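# Cap the marker and leave it on the desk

## Task

Press the cap fully onto the marker so it clicks home, with the capped marker resting on the desk afterwards. Then open the gripper and pull the robot away. The task fails if the robot topples or finishes leaning, and it is not done if the result only stays in place because the robot holds it.

## Robot and tools

ROBOT. A wheeled base with a lifting column that carries a tilting head and two six-joint arms (left and right), each with a two-finger gripper. Shoulder height S = 0.90 m + column_m. Folded, the robot is 0.73 m long, 0.62 m wide and S + 0.43 m tall, with its front 0.40 m ahead of the column. The base drives straight or turns on the spot. It cannot move sideways.

FRAMES. Base frame: origin on the floor under the column, midway between the drive wheels; x forward, y left, z up. The reported left_hand and right_hand are positions in this frame of the point where each hand's fingers meet; the fingertips reach 8 mm further. The hand's z axis is the finger direction (quat_wxyz maps (0,0,1) onto it) and its y axis runs along the opening. The odometry frame is the base frame as it was at the scene's start. base_odometry counts wheel turns only, so slipping shows up as travel. Heading is positive to the left, in -3.142..3.142.

execute_actions(actions, cameras). actions is a list holding one action or none. An empty list only returns state and images. An action may hold:
- base: exactly one of {"translate_m": d}, a relative drive in metres from where the base now is, forward positive, -3..3; or {"rotate_rad": d}, a relative turn on the spot in radians, left (counter-clockwise from above) positive, -3.2..3.2. A move that would take over 8.667 s is refused.
- joints: a dictionary of absolute targets, keyed by joint name, with one number per joint. Each arm has its own keys, so left and right are set separately. Ranges: column_m 0..0.8 m; head_tilt_rad -0.61..1.308 (0 about level, positive looks down); joint1 -2.879..2.879; joint2 0..3.141; joint3 0..3.019; joint4 -1.692..1.57; joint5 -1.57..1.57 (sideways swing, positive to the robot's right); joint6 -2.094..2.094 (hand roll, positive clockwise seen from behind); gripper_m 0..0.093, the fingertip gap in metres, 0 closed. The names are left_joint1_rad…left_joint6_rad, left_gripper_m, and the same with right_. Joints you leave out may keep pushing toward their old targets.
- speeds: lower caps for this action only, translate_m 0.05..0.8 m/s, rotate_rad 0.1..1 rad/s. The defaults are the maxima. Speeds do not slow the arms.
The motions in an action start together. No action runs longer than 15 s. An unknown key or an out-of-range value refuses the whole call. cameras is a list from cam_head_left, cam_head_right, cam_left_wrist, cam_right_wrist, nav_camera or all. Omitted or null gives all cameras, and [] gives none. The images are taken at the end of the call, in the order the "pictures" line names them.

wait(seconds 0..10) commands nothing new and returns state and images. zoom_image(camera, region [x0,y0,x1,y1] in pixels, top-left origin, at most 504x504) enlarges part of that camera's latest full image. read_manual only gives licence texts. finished_scene(scene) ends the scene for good, so call it only once the capped marker rests on the desk, released, with the robot clear.

ARM GEOMETRY (approximate). With left_joint1 at -1.57 or right_joint1 at 1.57 and joints 5 and 6 at 0, the arm swings in a vertical plane straight ahead, 0.23 m to that side of the column. Let a = j2 - 0.35, b = 1.05 + j2 - j3 and c = b - j4. The fingers point straight down at c = 1.57. The hand point is then 0.12 + 0.39 sin a + 0.38 cos b + 0.25 cos c m ahead and S + 0.39 cos a - 0.38 sin b - 0.25 sin c m high. Example: j2, j3, j4 = 0.93, 0.78, 0.14 give 0.60 m ahead and 0.25 m below S. The real hand usually sits up to 5 cm lower and nearer than this, so trust the reported hand positions (good to 1-3 cm). The reach is about 1 m from the shoulder. Below 0.4 m height, the housing blocks a hand nearer than 0.45 m.

GRIPPER. The fingers are 7 cm long. The body is 10 cm wide and 7 cm thick, and the wrist camera sticks out 11 cm on one side. To grip, command a gap smaller than the object; "off_target" is then normal. A reported gap staying 0.002 m or more above the target means something is held. For gentle contact, step the joints about 0.05 rad per call from your last target. Changes under about 0.03 rad (0.08 for joints 2 and 3) may not move a joint at all.

RESULT LINES. base_status and joint_status give how each motion ended. "done": within tolerance (for the base: the wheels turned as ordered, even if they slipped). "off_target": stopped short and may still push. "contact_stop" (base or column only): it halted on contact and holds there. "time_out": time ran out and the arm may still push. "joint command not followed" with a cause: a safety check withheld arm targets because of self-, arm-to-arm or obstacle proximity; back the joints off at least 0.05 rad or move the other arm. The column stops going down when a hand or its load touches down, and then refuses to go lower until it has risen 0.2 m. A base stall ends with contact_stop: back off 0.05 m before turning. base_tilt is in degrees; a drop of 0.5° or more in forward means leaning back, so drive back 0.05 m. turned_by_wheels differing from turned_by_imu means a hit or slip. motor_effort lists only the wheels, with the peak in brackets. wheel_motors_off=1 means overload after about 3 s of hard pushing, and the wheels cut out for 2 s. The Motor temperatures line lists each arm's joints in joint_positions order. MOTOR HOT appears from 85 °C, and at 100 °C that arm drops everything (OVER-TEMPERATURE FAULT). To stop a blocked arm straining, resend its reported positions as targets.

AVOID. Do not let the arms strike or press on each other. Avoid dropping the marker or cap, knocking things off the desk, and driving hard into furniture. Never tilt the robot over.

Each tool is called after "Call:" by a JSON object that holds its "fn" and its "kwargs".

## Session

Call:
{"fn": "execute_actions", "kwargs": {"actions": []}}

Scene clock: 0.00 s.
Motor temperatures (°C, as the motors report them): left_arm=[23 25 23 23 23 22] | right_arm=[22 22 24 25 24 23]
base_odometry: x=+0.000 y=+0.000 heading=+0.000 (m, m, rad; odometry frame)
turned_by_wheels: +0.000 (rad since the last result)
turned_by_imu: +0.000 (rad since the last result)
base_tilt: forward=-0.1 right=-0.5 (deg)
base_status: not commanded
joint_positions: column_m=+0.553 head_tilt_rad=+0.865 left_joint1_rad=-1.551 left_joint2_rad=+0.869 left_joint3_rad=+0.359 left_joint4_rad=-0.970 left_joint5_rad=-0.054 left_joint6_rad=+0.063 left_gripper_m=+0.095 right_joint1_rad=+1.539 right_joint2_rad=+0.840 right_joint3_rad=+0.396 right_joint4_rad=-0.899 right_joint5_rad=+0.026 right_joint6_rad=-0.070 right_gripper_m=+0.094
joint_status: not commanded
wheel_motors_off: 0
motor_effort: left_wheel=+1 right_wheel=+7 (%)
left_hand: x=+0.1202 y=+0.2375 z=+1.2659 quat_wxyz=(+0.461, -0.032, -0.887, -0.015) (m; base frame)
right_hand: x=+0.1568 y=-0.2370 z=+1.2462 quat_wxyz=(+0.399, +0.024, -0.917, +0.008) (m; base frame)
pictures: cam_head_left, cam_head_right, cam_left_wrist, cam_right_wrist, nav_camera
Images, in order (width x height): cam_head_left 896x504, cam_head_right 896x504, cam_left_wrist 616x616, cam_right_wrist 616x616, nav_camera 896x504.

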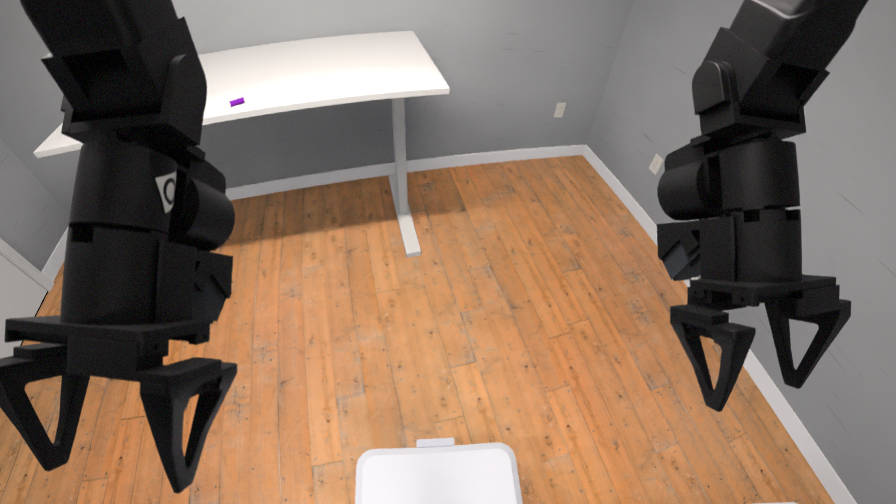

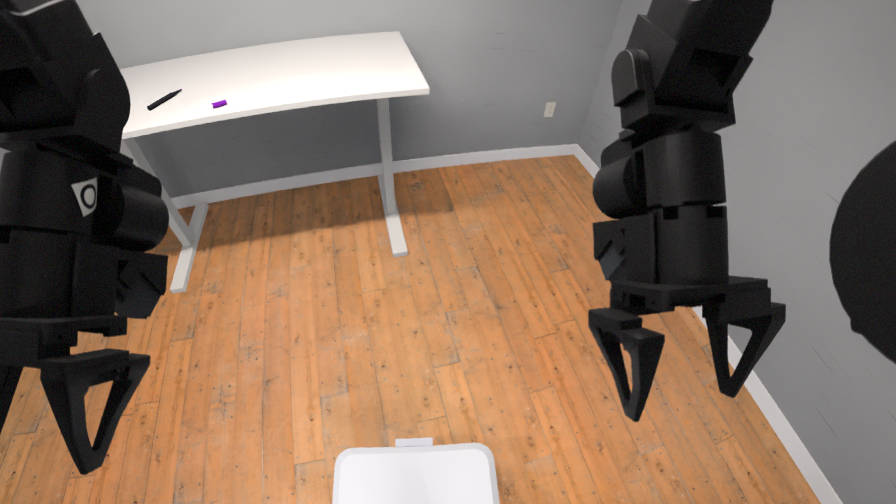

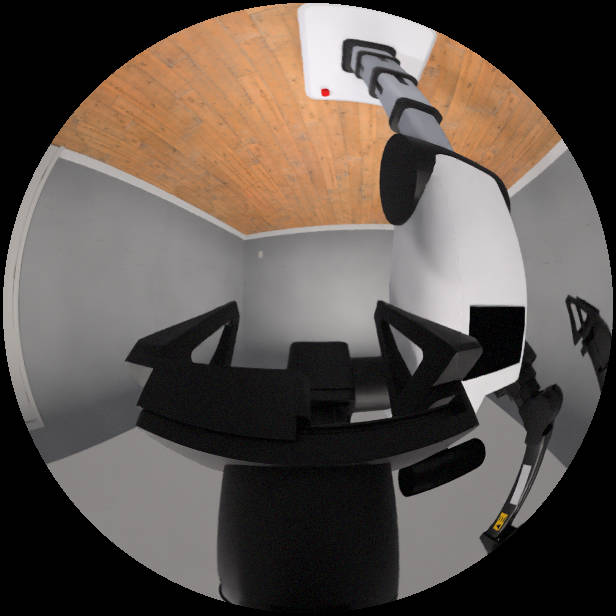

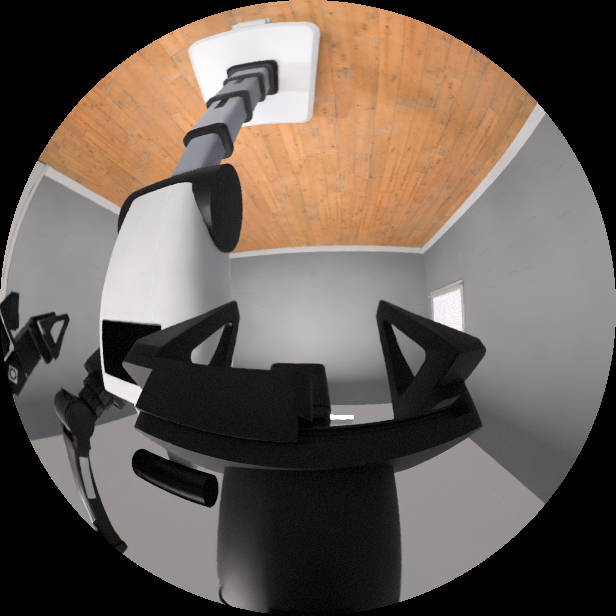

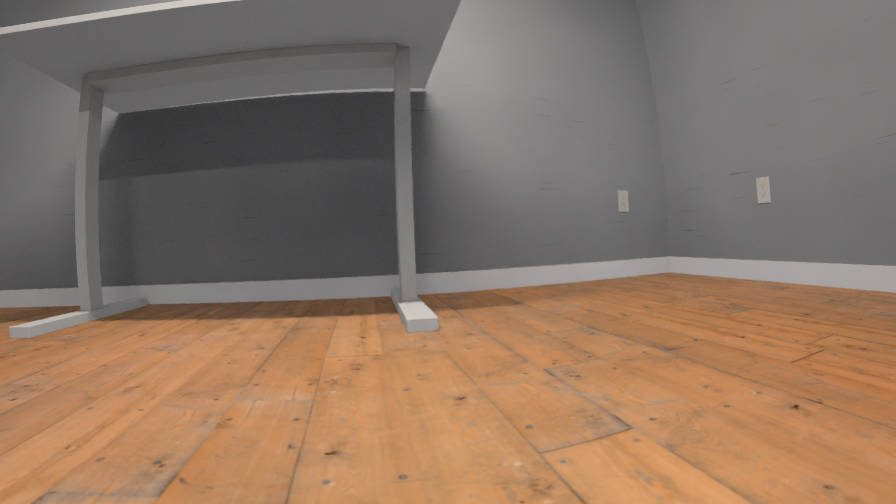

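Call:
{"fn": "execute_actions", "kwargs": {"actions": [{"base":{"rotate_rad":0.85}}], "cameras": []}}

Call:
{"fn": "execute_actions", "kwargs": {"actions": [{"base":{"translate_m":1.0},"joints":{"column_m":0.7}}], "cameras": []}}

Call:
{"fn": "execute_actions", "kwargs": {"actions": [{"base":{"rotate_rad":-0.62}}]}}

Scene clock: 7.87 s.
Motor temperatures (°C, as the motors report them): left_arm=[23 25 23 23 23 22] | right_arm=[22 23 24 25 24 23]
base_odometry: x=+0.000 y=+0.000 heading=+0.849 (m, m, rad; odometry frame)
turned_by_wheels: +0.849 (rad since the last result)
turned_by_imu: +0.856 (rad since the last result)
base_tilt: forward=-0.1 right=-0.5 (deg)
base_status: done
joint_positions: column_m=+0.553 head_tilt_rad=+0.865 left_joint1_rad=-1.551 left_joint2_rad=+0.869 left_joint3_rad=+0.359 left_joint4_rad=-0.970 left_joint5_rad=-0.054 left_joint6_rad=+0.063 left_gripper_m=+0.095 right_joint1_rad=+1.539 right_joint2_rad=+0.840 right_joint3_rad=+0.396 right_joint4_rad=-0.899 right_joint5_rad=+0.026 right_joint6_rad=-0.070 right_gripper_m=+0.094
joint_status: not commanded
wheel_motors_off: 0
motor_effort: left_wheel=-2(30) right_wheel=+1(45) (%)
left_hand: x=+0.1202 y=+0.2375 z=+1.2659 quat_wxyz=(+0.461, -0.032, -0.887, -0.015) (m; base frame)
right_hand: x=+0.1568 y=-0.2370 z=+1.2462 quat_wxyz=(+0.399, +0.024, -0.917, +0.008) (m; base frame)
pictures: none
No camera images: the call's "cameras" was empty. Leave "cameras" out to get every camera's image.

Scene clock: 11.17 s.
Motor temperatures (°C, as the motors report them): left_arm=[23 25 23 23 23 22] | right_arm=[22 23 24 25 24 23]
base_odometry: x=+0.660 y=+0.751 heading=+0.849 (m, m, rad; odometry frame)
turned_by_wheels: +0.000 (rad since the last result)
turned_by_imu: +0.001 (rad since the last result)
base_tilt: forward=-0.2 right=-0.5 (deg)
base_status: done
joint_positions: column_m=+0.700 head_tilt_rad=+0.865 left_joint1_rad=-1.551 left_joint2_rad=+0.869 left_joint3_rad=+0.360 left_joint4_rad=-0.970 left_joint5_rad=-0.054 left_joint6_rad=+0.063 left_gripper_m=+0.095 right_joint1_rad=+1.539 right_joint2_rad=+0.840 right_joint3_rad=+0.397 right_joint4_rad=-0.899 right_joint5_rad=+0.026 right_joint6_rad=-0.070 right_gripper_m=+0.094
joint_status: all done
wheel_motors_off: 0
motor_effort: left_wheel=+0(37) right_wheel=-1(55) (%)
left_hand: x=+0.1210 y=+0.2375 z=+1.4121 quat_wxyz=(+0.461, -0.032, -0.887, -0.015) (m; base frame)
right_hand: x=+0.1577 y=-0.2370 z=+1.3925 quat_wxyz=(+0.398, +0.024, -0.917, +0.008) (m; base frame)
pictures: none
No camera images: the call's "cameras" was empty. Leave "cameras" out to get every camera's image.

Scene clock: 13.03 s.
Motor temperatures (°C, as the motors report them): left_arm=[23 25 23 23 23 22] | right_arm=[22 23 24 25 24 23]
base_odometry: x=+0.660 y=+0.751 heading=+0.230 (m, m, rad; odometry frame)
turned_by_wheels: -0.619 (rad since the last result)
turned_by_imu: -0.622 (rad since the last result)
base_tilt: forward=-0.1 right=-0.5 (deg)
base_status: done
joint_positions: column_m=+0.700 head_tilt_rad=+0.865 left_joint1_rad=-1.551 left_joint2_rad=+0.869 left_joint3_rad=+0.360 left_joint4_rad=-0.970 left_joint5_rad=-0.054 left_joint6_rad=+0.063 left_gripper_m=+0.095 right_joint1_rad=+1.539 right_joint2_rad=+0.840 right_joint3_rad=+0.397 right_joint4_rad=-0.899 right_joint5_rad=+0.026 right_joint6_rad=-0.070 right_gripper_m=+0.094
joint_status: not commanded
wheel_motors_off: 0
motor_effort: left_wheel=+3(30) right_wheel=-1(48) (%)
left_hand: x=+0.1210 y=+0.2375 z=+1.4121 quat_wxyz=(+0.461, -0.032, -0.887, -0.015) (m; base frame)
right_hand: x=+0.1577 y=-0.2370 z=+1.3925 quat_wxyz=(+0.398, +0.024, -0.917, +0.008) (m; base frame)
pictures: cam_head_left, cam_head_right, cam_left_wrist, cam_right_wrist, nav_camera
Images, in order (width x height): cam_head_left 896x504, cam_head_right 896x504, cam_left_wrist 616x616, cam_right_wrist 616x616, nav_camera 896x504.

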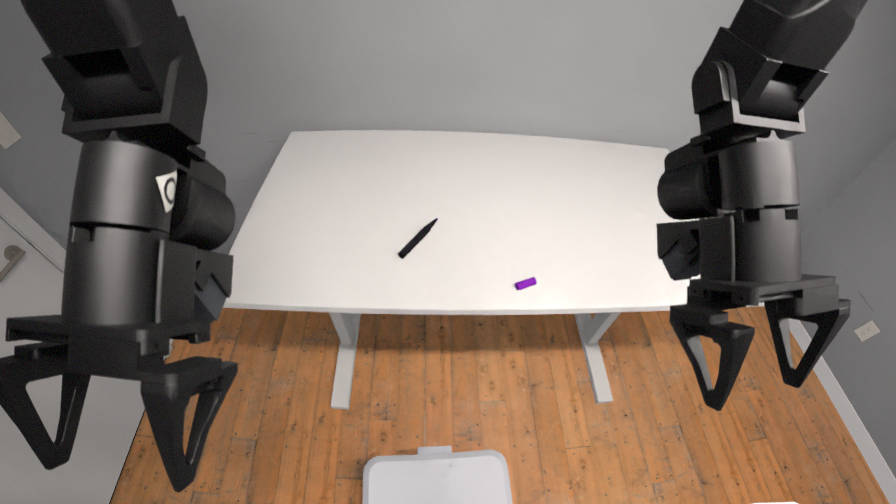

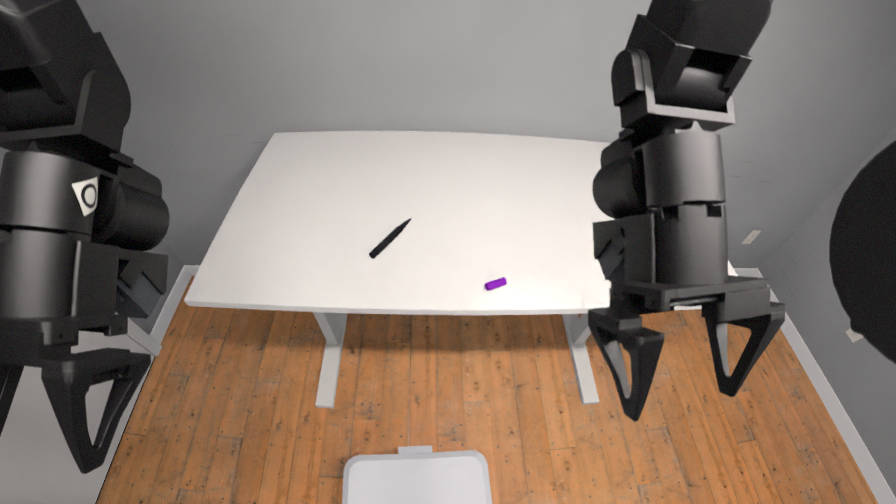

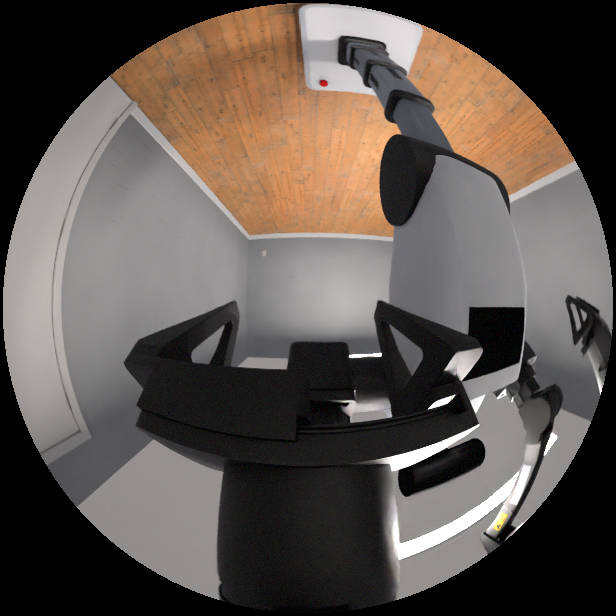

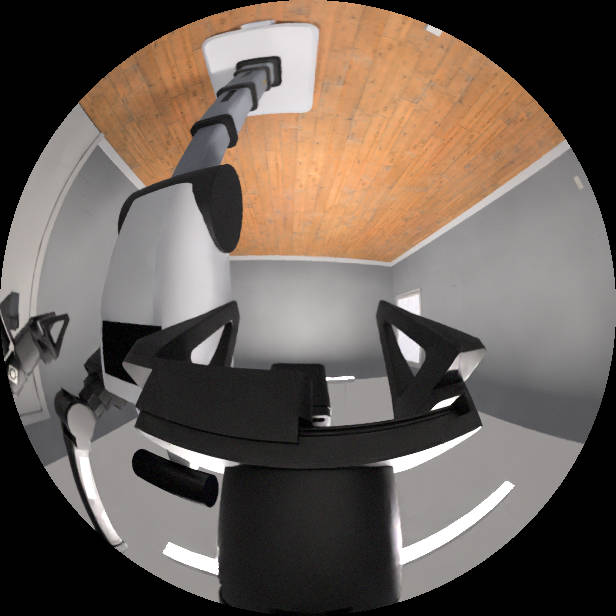

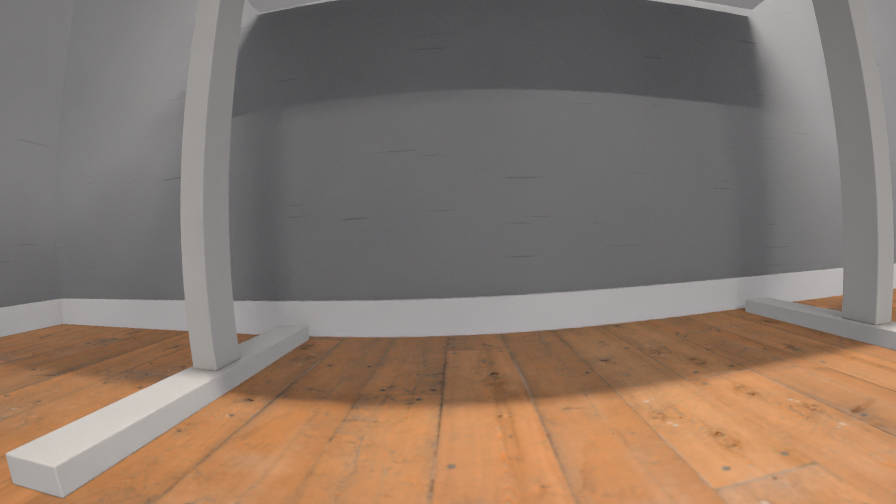

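Call:
{"fn": "zoom_image", "kwargs": {"camera": "cam_head_left", "region": [360, 190, 580, 330]}}

Region (360, 190, 580, 330) of cam_head_left's 896x504 image, scaled by 2.291, with more detail than that image has; it fills the top 321 rows of this view, and the rest is white.

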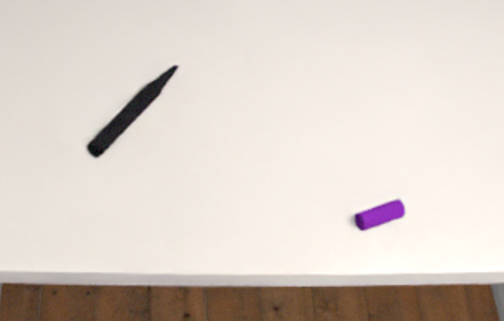

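Call:
{"fn": "execute_actions", "kwargs": {"actions": [{"base":{"translate_m":0.12},"joints":{"head_tilt_rad":1.0,"left_joint1_rad":-1.87,"left_joint2_rad":1.34,"left_joint3_rad":1.416,"left_joint4_rad":-0.596,"left_joint5_rad":0,"left_joint6_rad":0.5,"left_gripper_m":0.06,"right_joint1_rad":1.62,"right_joint2_rad":1.18,"right_joint3_rad":0.96,"right_joint4_rad":-0.3,"right_joint5_rad":0,"right_joint6_rad":1.1,"right_gripper_m":0.06}}]}}

Scene clock: 24.53 s.
Motor temperatures (°C, as the motors report them): left_arm=[23 25 23 23 23 22] | right_arm=[22 23 24 25 24 23]
base_odometry: x=+0.777 y=+0.778 heading=+0.229 (m, m, rad; odometry frame)
turned_by_wheels: -0.001 (rad since the last result)
turned_by_imu: +0.001 (rad since the last result)
base_tilt: forward=-0.1 right=-0.4 (deg)
base_status: done
joint_positions: column_m=+0.700 head_tilt_rad=+1.000 left_joint1_rad=-1.870 left_joint2_rad=+1.343 left_joint3_rad=+1.403 left_joint4_rad=-0.596 left_joint5_rad=-0.002 left_joint6_rad=+0.492 left_gripper_m=+0.060 right_joint1_rad=+1.623 right_joint2_rad=+1.183 right_joint3_rad=+0.962 right_joint4_rad=-0.298 right_joint5_rad=+0.001 right_joint6_rad=+1.091 right_gripper_m=+0.060
joint_status: all done
wheel_motors_off: 0
motor_effort: left_wheel=+0(47) right_wheel=+0(44) (%)
left_hand: x=+0.6408 y=+0.0491 z=+1.2692 quat_wxyz=(-0.025, -0.314, -0.941, +0.126) (m; base frame)
right_hand: x=+0.5241 y=-0.1984 z=+1.2499 quat_wxyz=(+0.009, -0.508, -0.861, -0.020) (m; base frame)
pictures: cam_head_left, cam_head_right, cam_left_wrist, cam_right_wrist, nav_camera
Images, in order (width x height): cam_head_left 896x504, cam_head_right 896x504, cam_left_wrist 616x616, cam_right_wrist 616x616, nav_camera 896x504.

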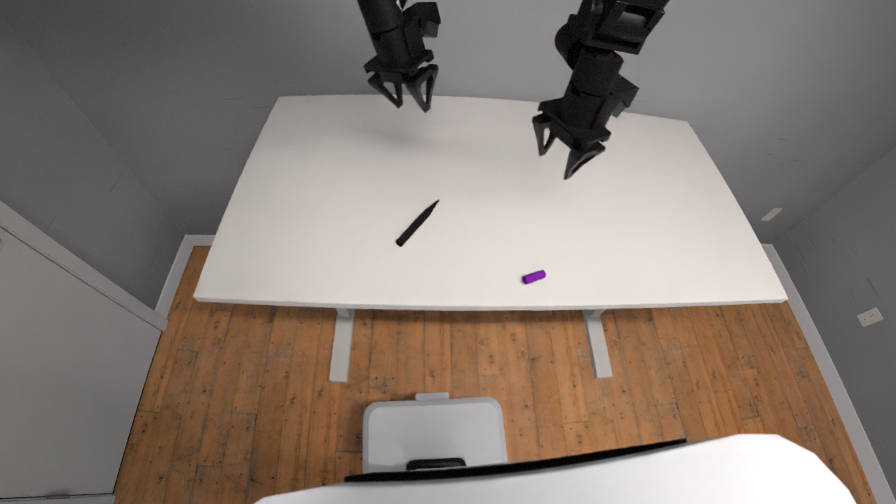

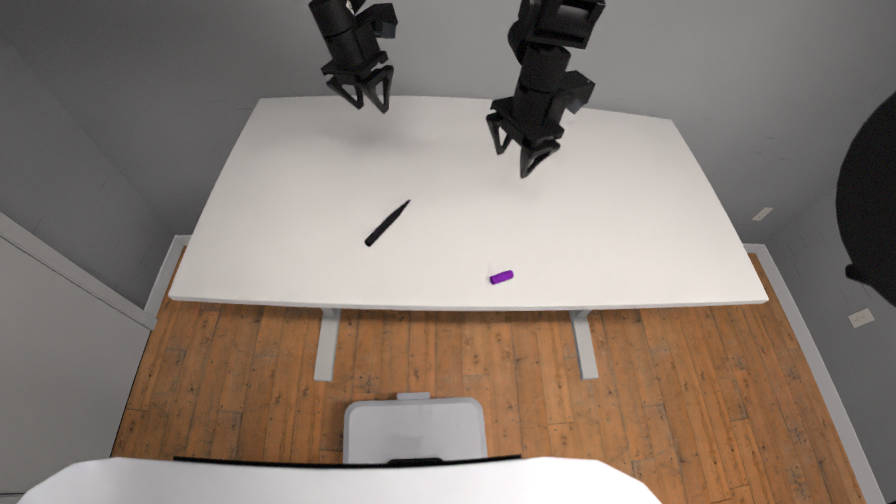

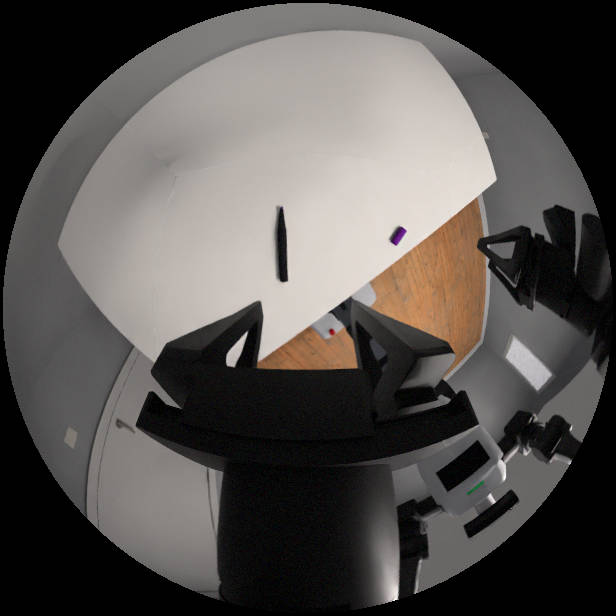

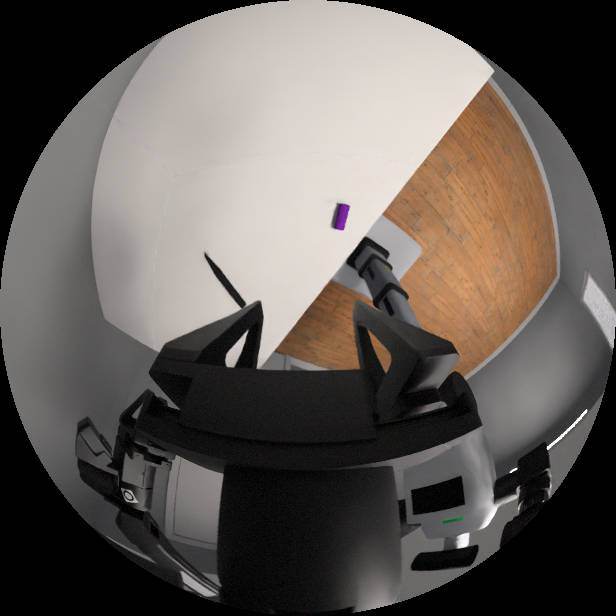

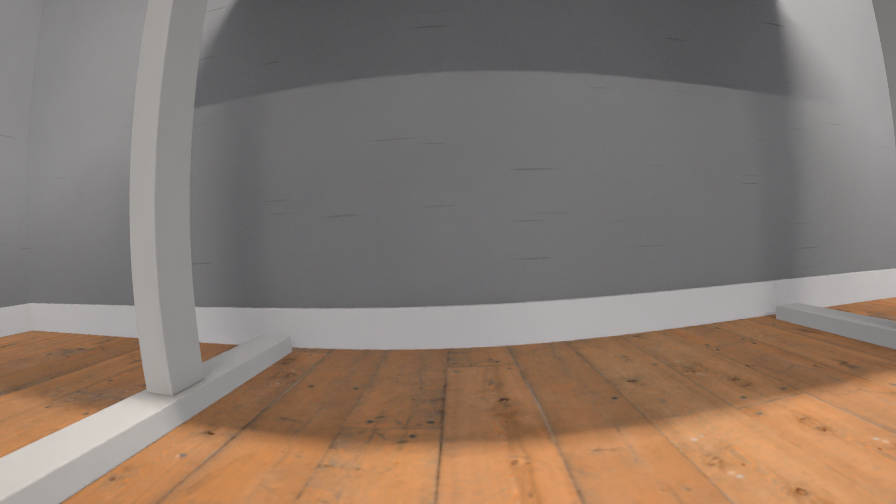

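Call:
{"fn": "execute_actions", "kwargs": {"actions": [{"joints":{"column_m":0.45,"left_joint1_rad":-1.83,"right_joint1_rad":1.58,"right_joint2_rad":1.14,"right_joint3_rad":0.89,"right_joint4_rad":-0.27,"right_gripper_m":0.05,"left_gripper_m":0.05}}], "cameras": ["cam_head_left","cam_head_right","cam_left_wrist","cam_right_wrist"]}}

Scene clock: 33.27 s.
Motor temperatures (°C, as the motors report them): left_arm=[23 26 24 23 23 22] | right_arm=[22 23 24 25 24 23]
base_odometry: x=+0.777 y=+0.778 heading=+0.229 (m, m, rad; odometry frame)
turned_by_wheels: +0.000 (rad since the last result)
turned_by_imu: +0.002 (rad since the last result)
base_tilt: forward=-0.2 right=-0.5 (deg)
base_status: not commanded
joint_positions: column_m=+0.450 head_tilt_rad=+1.000 left_joint1_rad=-1.837 left_joint2_rad=+1.343 left_joint3_rad=+1.403 left_joint4_rad=-0.596 left_joint5_rad=-0.001 left_joint6_rad=+0.492 left_gripper_m=+0.050 right_joint1_rad=+1.578 right_joint2_rad=+1.151 right_joint3_rad=+0.884 right_joint4_rad=-0.274 right_joint5_rad=+0.001 right_joint6_rad=+1.091 right_gripper_m=+0.050
joint_status: all done
wheel_motors_off: 0
motor_effort: left_wheel=+0(1) right_wheel=+3(1) (%)
left_hand: x=+0.6436 y=+0.0680 z=+1.0145 quat_wxyz=(-0.021, -0.307, -0.945, +0.112) (m; base frame)
right_hand: x=+0.4942 y=-0.2218 z=+1.0039 quat_wxyz=(+0.008, -0.517, -0.856, +0.002) (m; base frame)
pictures: cam_head_left, cam_head_right, cam_left_wrist, cam_right_wrist
Images, in order (width x height): cam_head_left 896x504, cam_head_right 896x504, cam_left_wrist 616x616, cam_right_wrist 616x616.

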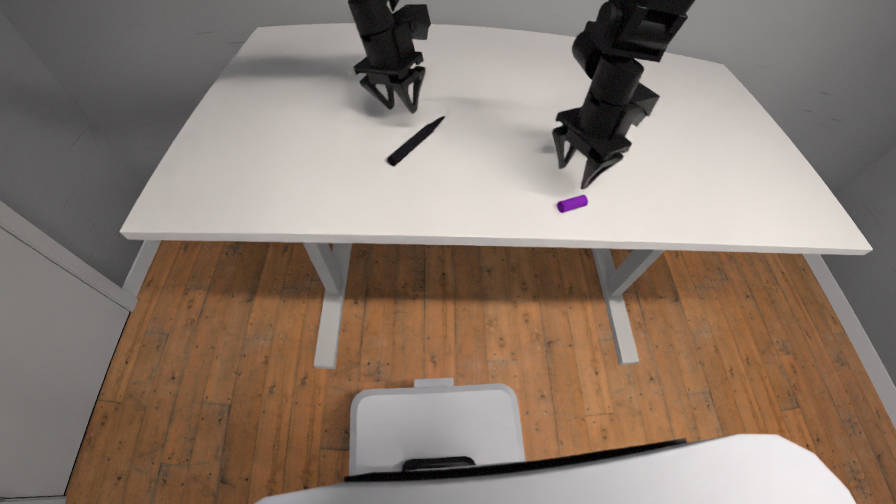

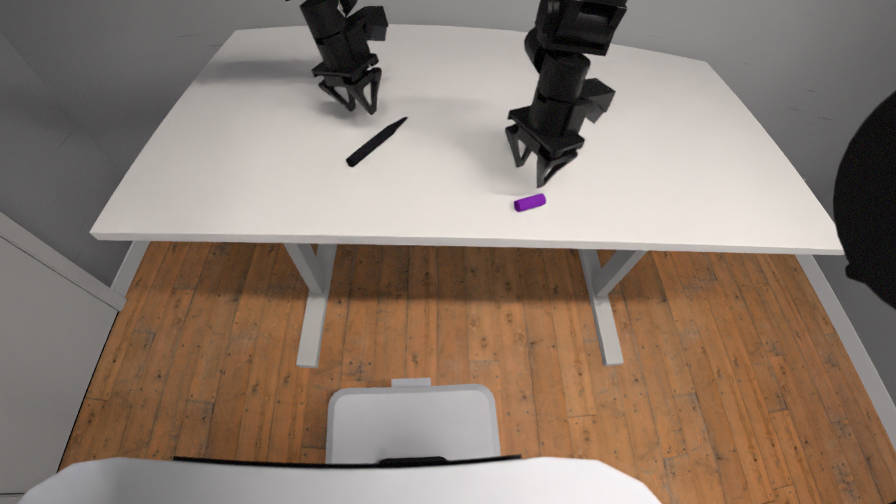

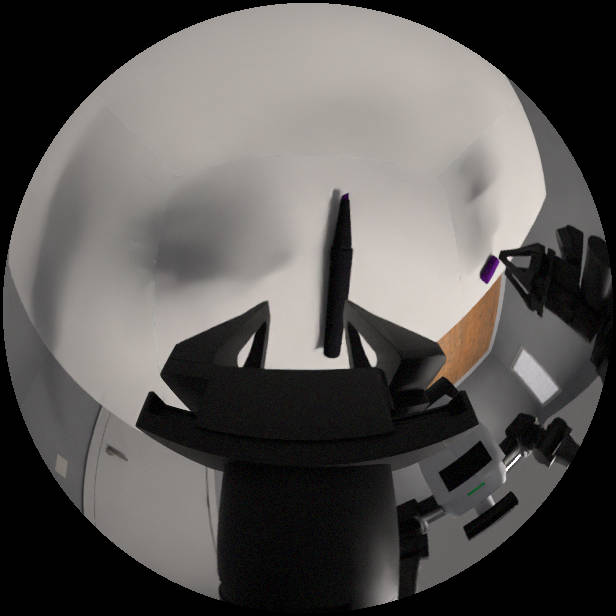

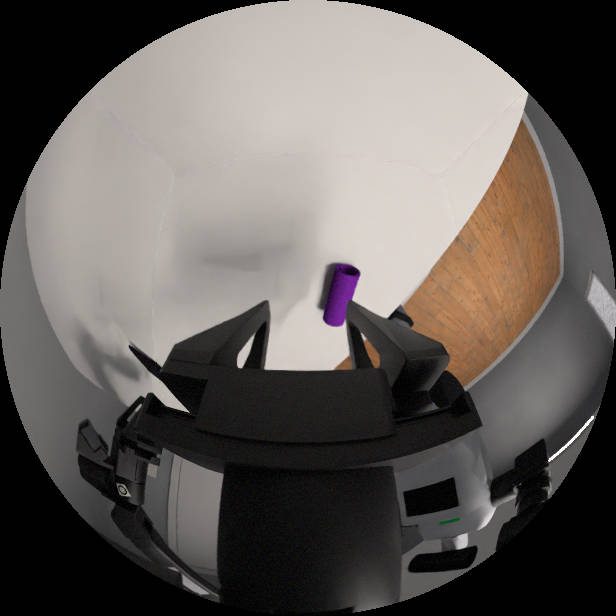

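Call:
{"fn": "zoom_image", "kwargs": {"camera": "cam_right_wrist", "region": [260, 230, 420, 370]}}

Call:
{"fn": "zoom_image", "kwargs": {"camera": "cam_head_left", "region": [350, 60, 650, 250]}}

Region (260, 230, 420, 370) of cam_right_wrist's 616x616 image, scaled by 3.150, with more detail than that image has; it fills the top 441 rows of this view, and the rest is white.

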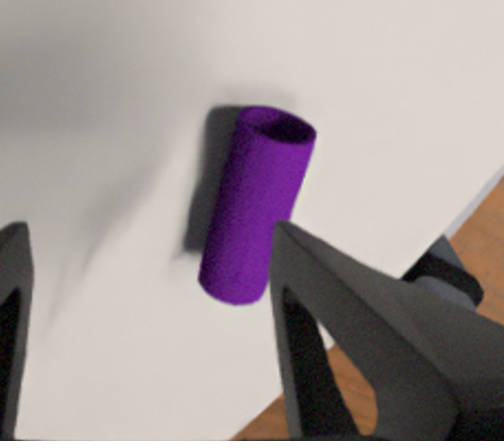

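Region (350, 60, 650, 250) of cam_head_left's 896x504 image, scaled by 1.680, with more detail than that image has; it fills the top 319 rows of this view, and the rest is white.

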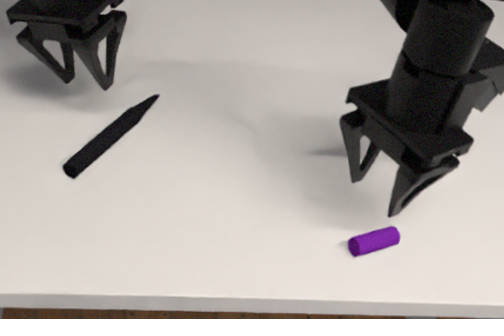

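Call:
{"fn": "execute_actions", "kwargs": {"actions": [{"joints":{"left_joint1_rad":-1.85,"left_joint2_rad":1.25,"left_joint3_rad":1.208,"left_joint4_rad":-0.467,"left_joint6_rad":0.58,"right_joint1_rad":1.63,"right_joint2_rad":1.13,"right_joint3_rad":0.78,"right_joint4_rad":-0.155,"right_joint6_rad":-1.95}}], "cameras": ["cam_head_left","cam_left_wrist","cam_right_wrist"]}}

Scene clock: 42.77 s.
Motor temperatures (°C, as the motors report them): left_arm=[23 26 24 23 23 22] | right_arm=[22 24 24 25 24 23]
base_odometry: x=+0.777 y=+0.778 heading=+0.229 (m, m, rad; odometry frame)
turned_by_wheels: +0.000 (rad since the last result)
turned_by_imu: +0.002 (rad since the last result)
base_tilt: forward=-0.1 right=-0.5 (deg)
base_status: not commanded
joint_positions: column_m=+0.450 head_tilt_rad=+1.000 left_joint1_rad=-1.838 left_joint2_rad=+1.246 left_joint3_rad=+1.202 left_joint4_rad=-0.476 left_joint5_rad=-0.001 left_joint6_rad=+0.572 left_gripper_m=+0.050 right_joint1_rad=+1.634 right_joint2_rad=+1.144 right_joint3_rad=+0.771 right_joint4_rad=-0.166 right_joint5_rad=+0.001 right_joint6_rad=-1.941 right_gripper_m=+0.050
joint_status: all done
wheel_motors_off: 0
motor_effort: left_wheel=-1(1) right_wheel=+3(2) (%)
left_hand: x=+0.5924 y=+0.0768 z=+1.0241 quat_wxyz=(-0.034, -0.343, -0.932, +0.110) (m; base frame)
right_hand: x=+0.4525 y=-0.1946 z=+0.9981 quat_wxyz=(-0.018, +0.834, -0.552, -0.021) (m; base frame)
pictures: cam_head_left, cam_left_wrist, cam_right_wrist
Images, in order (width x height): cam_head_left 896x504, cam_left_wrist 616x616, cam_right_wrist 616x616.

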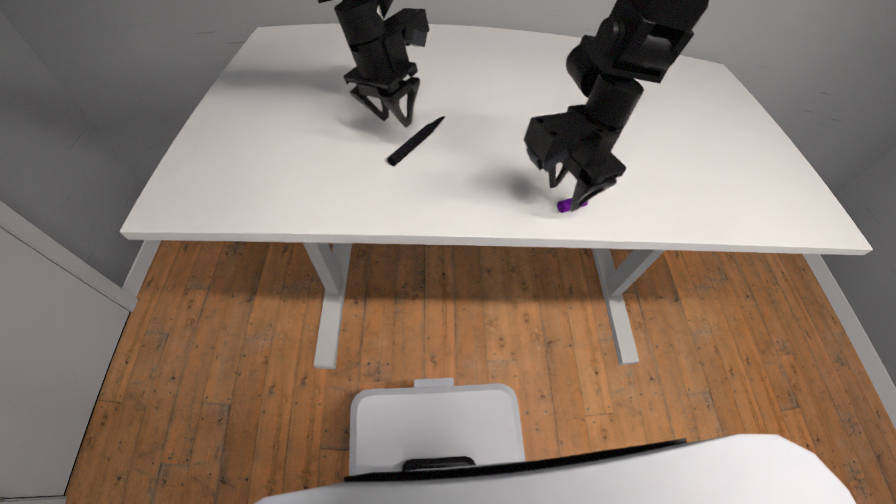

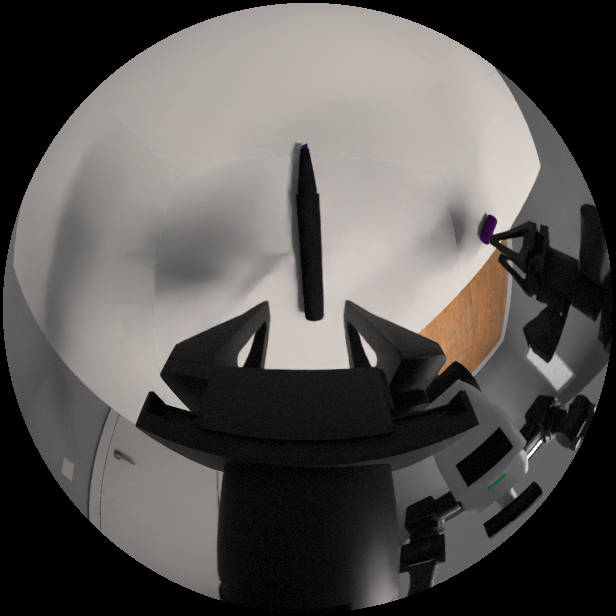

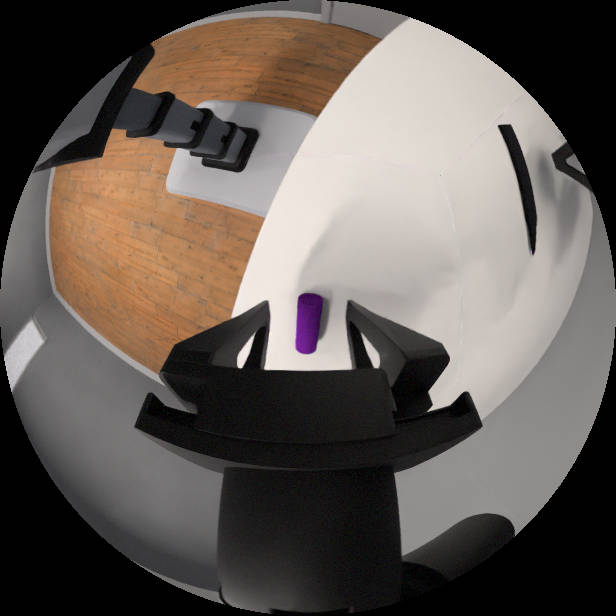

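Call:
{"fn": "execute_actions", "kwargs": {"actions": [{"joints":{"column_m":0.425,"left_joint1_rad":-1.87,"left_joint2_rad":1.29,"left_joint4_rad":-0.42,"right_joint1_rad":1.56,"right_joint3_rad":0.82,"right_joint4_rad":-0.21}}], "cameras": ["cam_head_left","cam_left_wrist","cam_right_wrist"]}}

Scene clock: 46.53 s.
Motor temperatures (°C, as the motors report them): left_arm=[23 26 24 23 23 22] | right_arm=[22 24 24 25 24 23]
base_odometry: x=+0.777 y=+0.778 heading=+0.229 (m, m, rad; odometry frame)
turned_by_wheels: +0.000 (rad since the last result)
turned_by_imu: +0.001 (rad since the last result)
base_tilt: forward=-0.1 right=-0.5 (deg)
base_status: not commanded
joint_positions: column_m=+0.425 head_tilt_rad=+1.000 left_joint1_rad=-1.862 left_joint2_rad=+1.276 left_joint3_rad=+1.202 left_joint4_rad=-0.428 left_joint5_rad=-0.001 left_joint6_rad=+0.572 left_gripper_m=+0.050 right_joint1_rad=+1.554 right_joint2_rad=+1.144 right_joint3_rad=+0.817 right_joint4_rad=-0.202 right_joint5_rad=+0.000 right_joint6_rad=-1.941 right_gripper_m=+0.050
joint_status: all done
wheel_motors_off: 0
motor_effort: left_wheel=-1(1) right_wheel=+1(4) (%)
left_hand: x=+0.5915 y=+0.0603 z=+0.9884 quat_wxyz=(-0.046, -0.347, -0.929, +0.117) (m; base frame)
right_hand: x=+0.4728 y=-0.2340 z=+0.9755 quat_wxyz=(+0.008, +0.823, -0.568, +0.002) (m; base frame)
pictures: cam_head_left, cam_left_wrist, cam_right_wrist
Images, in order (width x height): cam_head_left 896x504, cam_left_wrist 616x616, cam_right_wrist 616x616.

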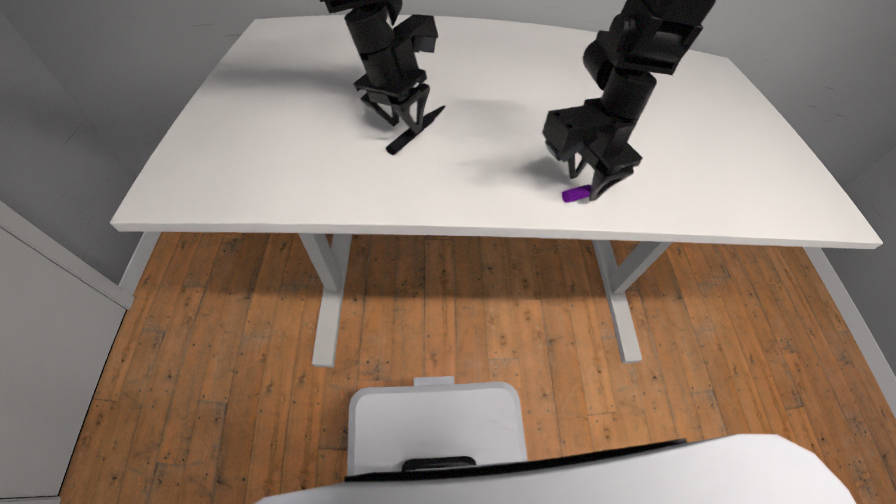

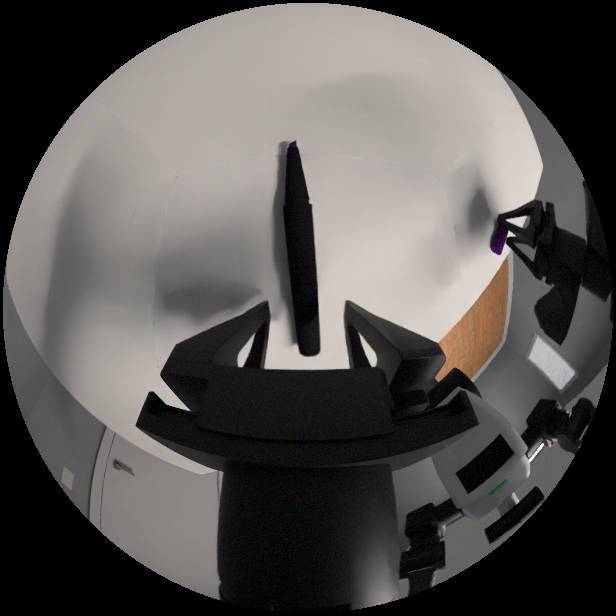

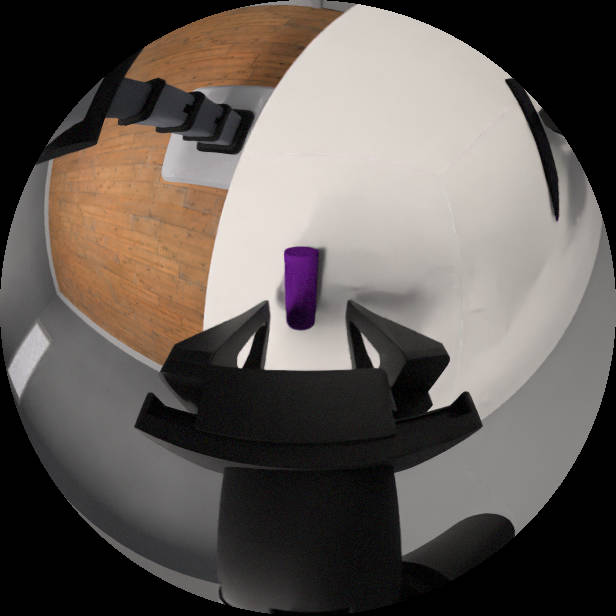

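Call:
{"fn": "execute_actions", "kwargs": {"actions": [{"joints":{"column_m":0.405,"left_joint2_rad":1.32,"left_joint4_rad":-0.39,"left_joint6_rad":0.5}}], "cameras": ["cam_head_left","cam_left_wrist","cam_right_wrist"]}}

Scene clock: 48.30 s.
Motor temperatures (°C, as the motors report them): left_arm=[23 26 24 23 23 22] | right_arm=[22 24 24 25 24 23]
base_odometry: x=+0.777 y=+0.778 heading=+0.229 (m, m, rad; odometry frame)
turned_by_wheels: +0.000 (rad since the last result)
turned_by_imu: +0.001 (rad since the last result)
base_tilt: forward=-0.2 right=-0.5 (deg)
base_status: not commanded
joint_positions: column_m=+0.405 head_tilt_rad=+1.001 left_joint1_rad=-1.868 left_joint2_rad=+1.281 left_joint3_rad=+1.204 left_joint4_rad=-0.397 left_joint5_rad=+0.000 left_joint6_rad=+0.505 left_gripper_m=+0.050 right_joint1_rad=+1.554 right_joint2_rad=+1.119 right_joint3_rad=+0.817 right_joint4_rad=-0.207 right_joint5_rad=+0.000 right_joint6_rad=-1.941 right_gripper_m=+0.050
joint_status: all done
wheel_motors_off: 0
motor_effort: left_wheel=+1(2) right_wheel=+5(8) (%)
left_hand: x=+0.5979 y=+0.0554 z=+0.9679 quat_wxyz=(-0.056, -0.316, -0.940, +0.120) (m; base frame)
right_hand: x=+0.4799 y=-0.2339 z=+0.9643 quat_wxyz=(+0.002, +0.823, -0.568, +0.010) (m; base frame)
pictures: cam_head_left, cam_left_wrist, cam_right_wrist
Images, in order (width x height): cam_head_left 896x504, cam_left_wrist 616x616, cam_right_wrist 616x616.

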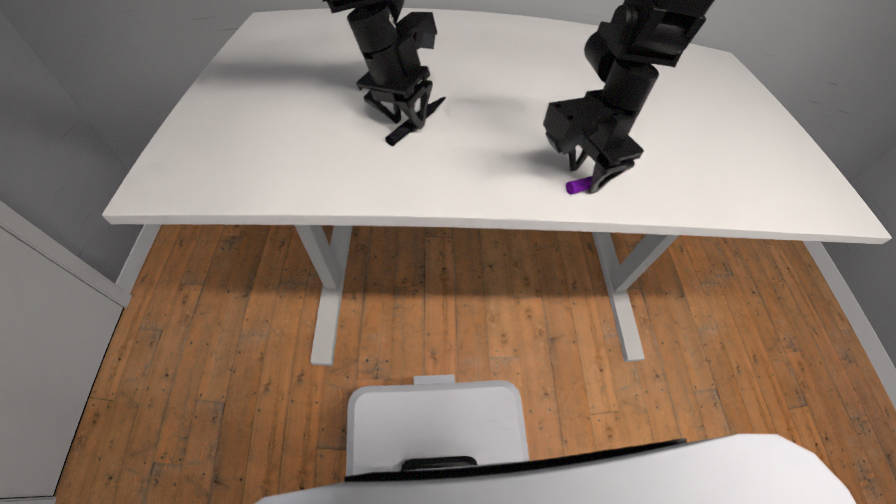

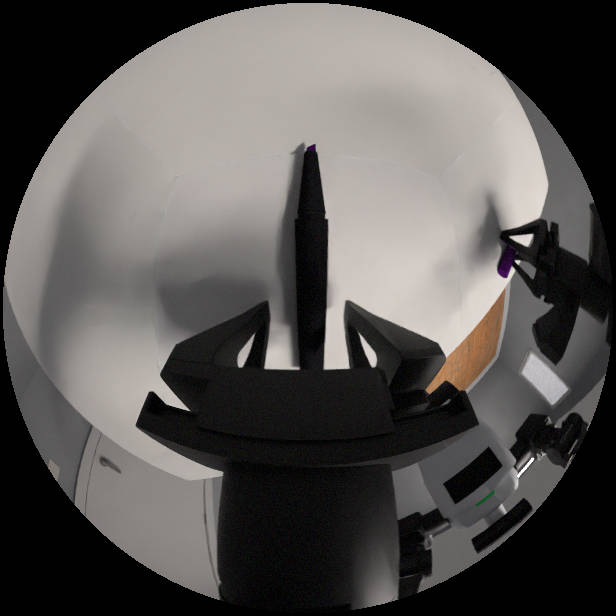

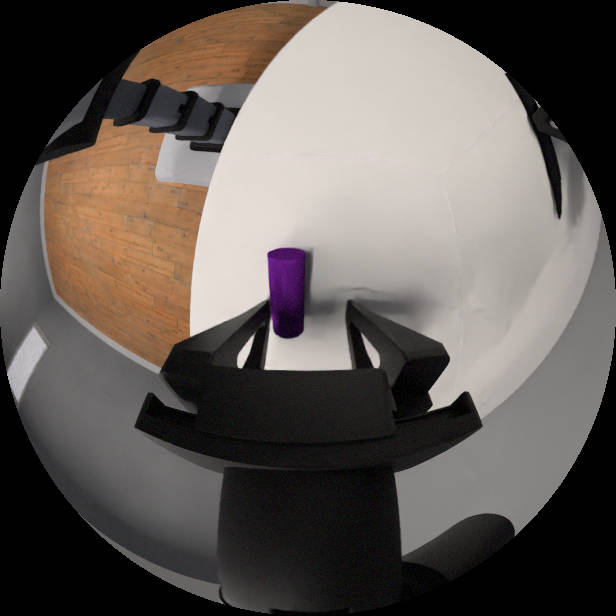

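Call:
{"fn": "execute_actions", "kwargs": {"actions": [{"joints":{"column_m":0.41,"left_gripper_m":0.0,"right_gripper_m":0.0}}], "cameras": ["cam_left_wrist","cam_right_wrist"]}}

Scene clock: 49.70 s.
Motor temperatures (°C, as the motors report them): left_arm=[23 26 24 23 23 22] | right_arm=[22 24 24 25 24 23]
base_odometry: x=+0.777 y=+0.778 heading=+0.229 (m, m, rad; odometry frame)
turned_by_wheels: +0.000 (rad since the last result)
turned_by_imu: +0.000 (rad since the last result)
base_tilt: forward=-0.1 right=-0.5 (deg)
base_status: not commanded
joint_positions: column_m=+0.410 head_tilt_rad=+1.001 left_joint1_rad=-1.868 left_joint2_rad=+1.294 left_joint3_rad=+1.205 left_joint4_rad=-0.396 left_joint5_rad=+0.000 left_joint6_rad=+0.505 left_gripper_m=+0.018 right_joint1_rad=+1.554 right_joint2_rad=+1.119 right_joint3_rad=+0.818 right_joint4_rad=-0.207 right_joint5_rad=-0.001 right_joint6_rad=-1.942 right_gripper_m=+0.018
joint_status: left_gripper_m off_target (ended at +0.018, target +0.000); right_gripper_m off_target (ended at +0.018, target +0.000); the others done
wheel_motors_off: 0
motor_effort: left_wheel=+0(2) right_wheel=+2(3) (%)
left_hand: x=+0.5936 y=+0.0543 z=+0.9664 quat_wxyz=(-0.051, -0.316, -0.940, +0.121) (m; base frame)
right_hand: x=+0.4806 y=-0.2336 z=+0.9692 quat_wxyz=(+0.001, +0.823, -0.568, +0.010) (m; base frame)
pictures: cam_left_wrist, cam_right_wrist
Images, in order (width x height): cam_left_wrist 616x616, cam_right_wrist 616x616.

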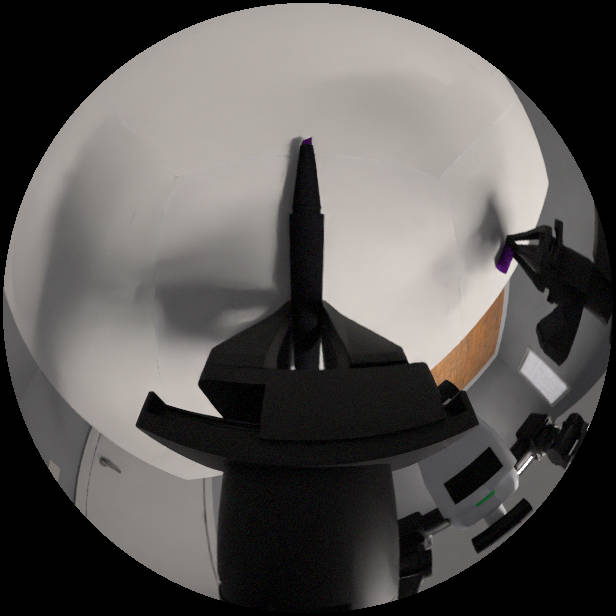

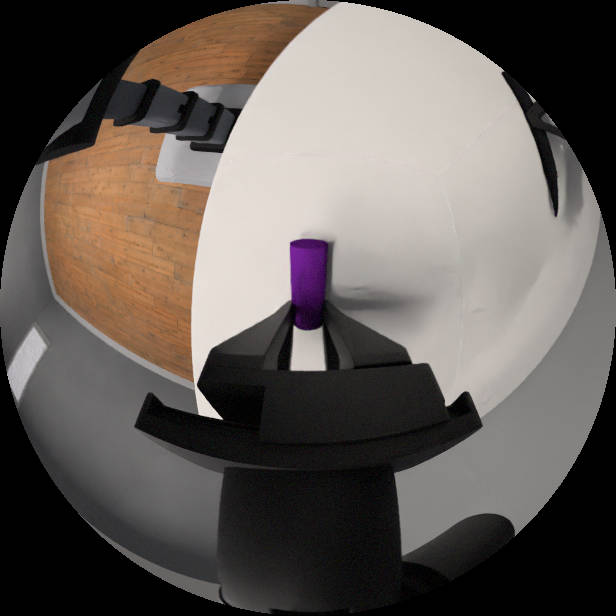

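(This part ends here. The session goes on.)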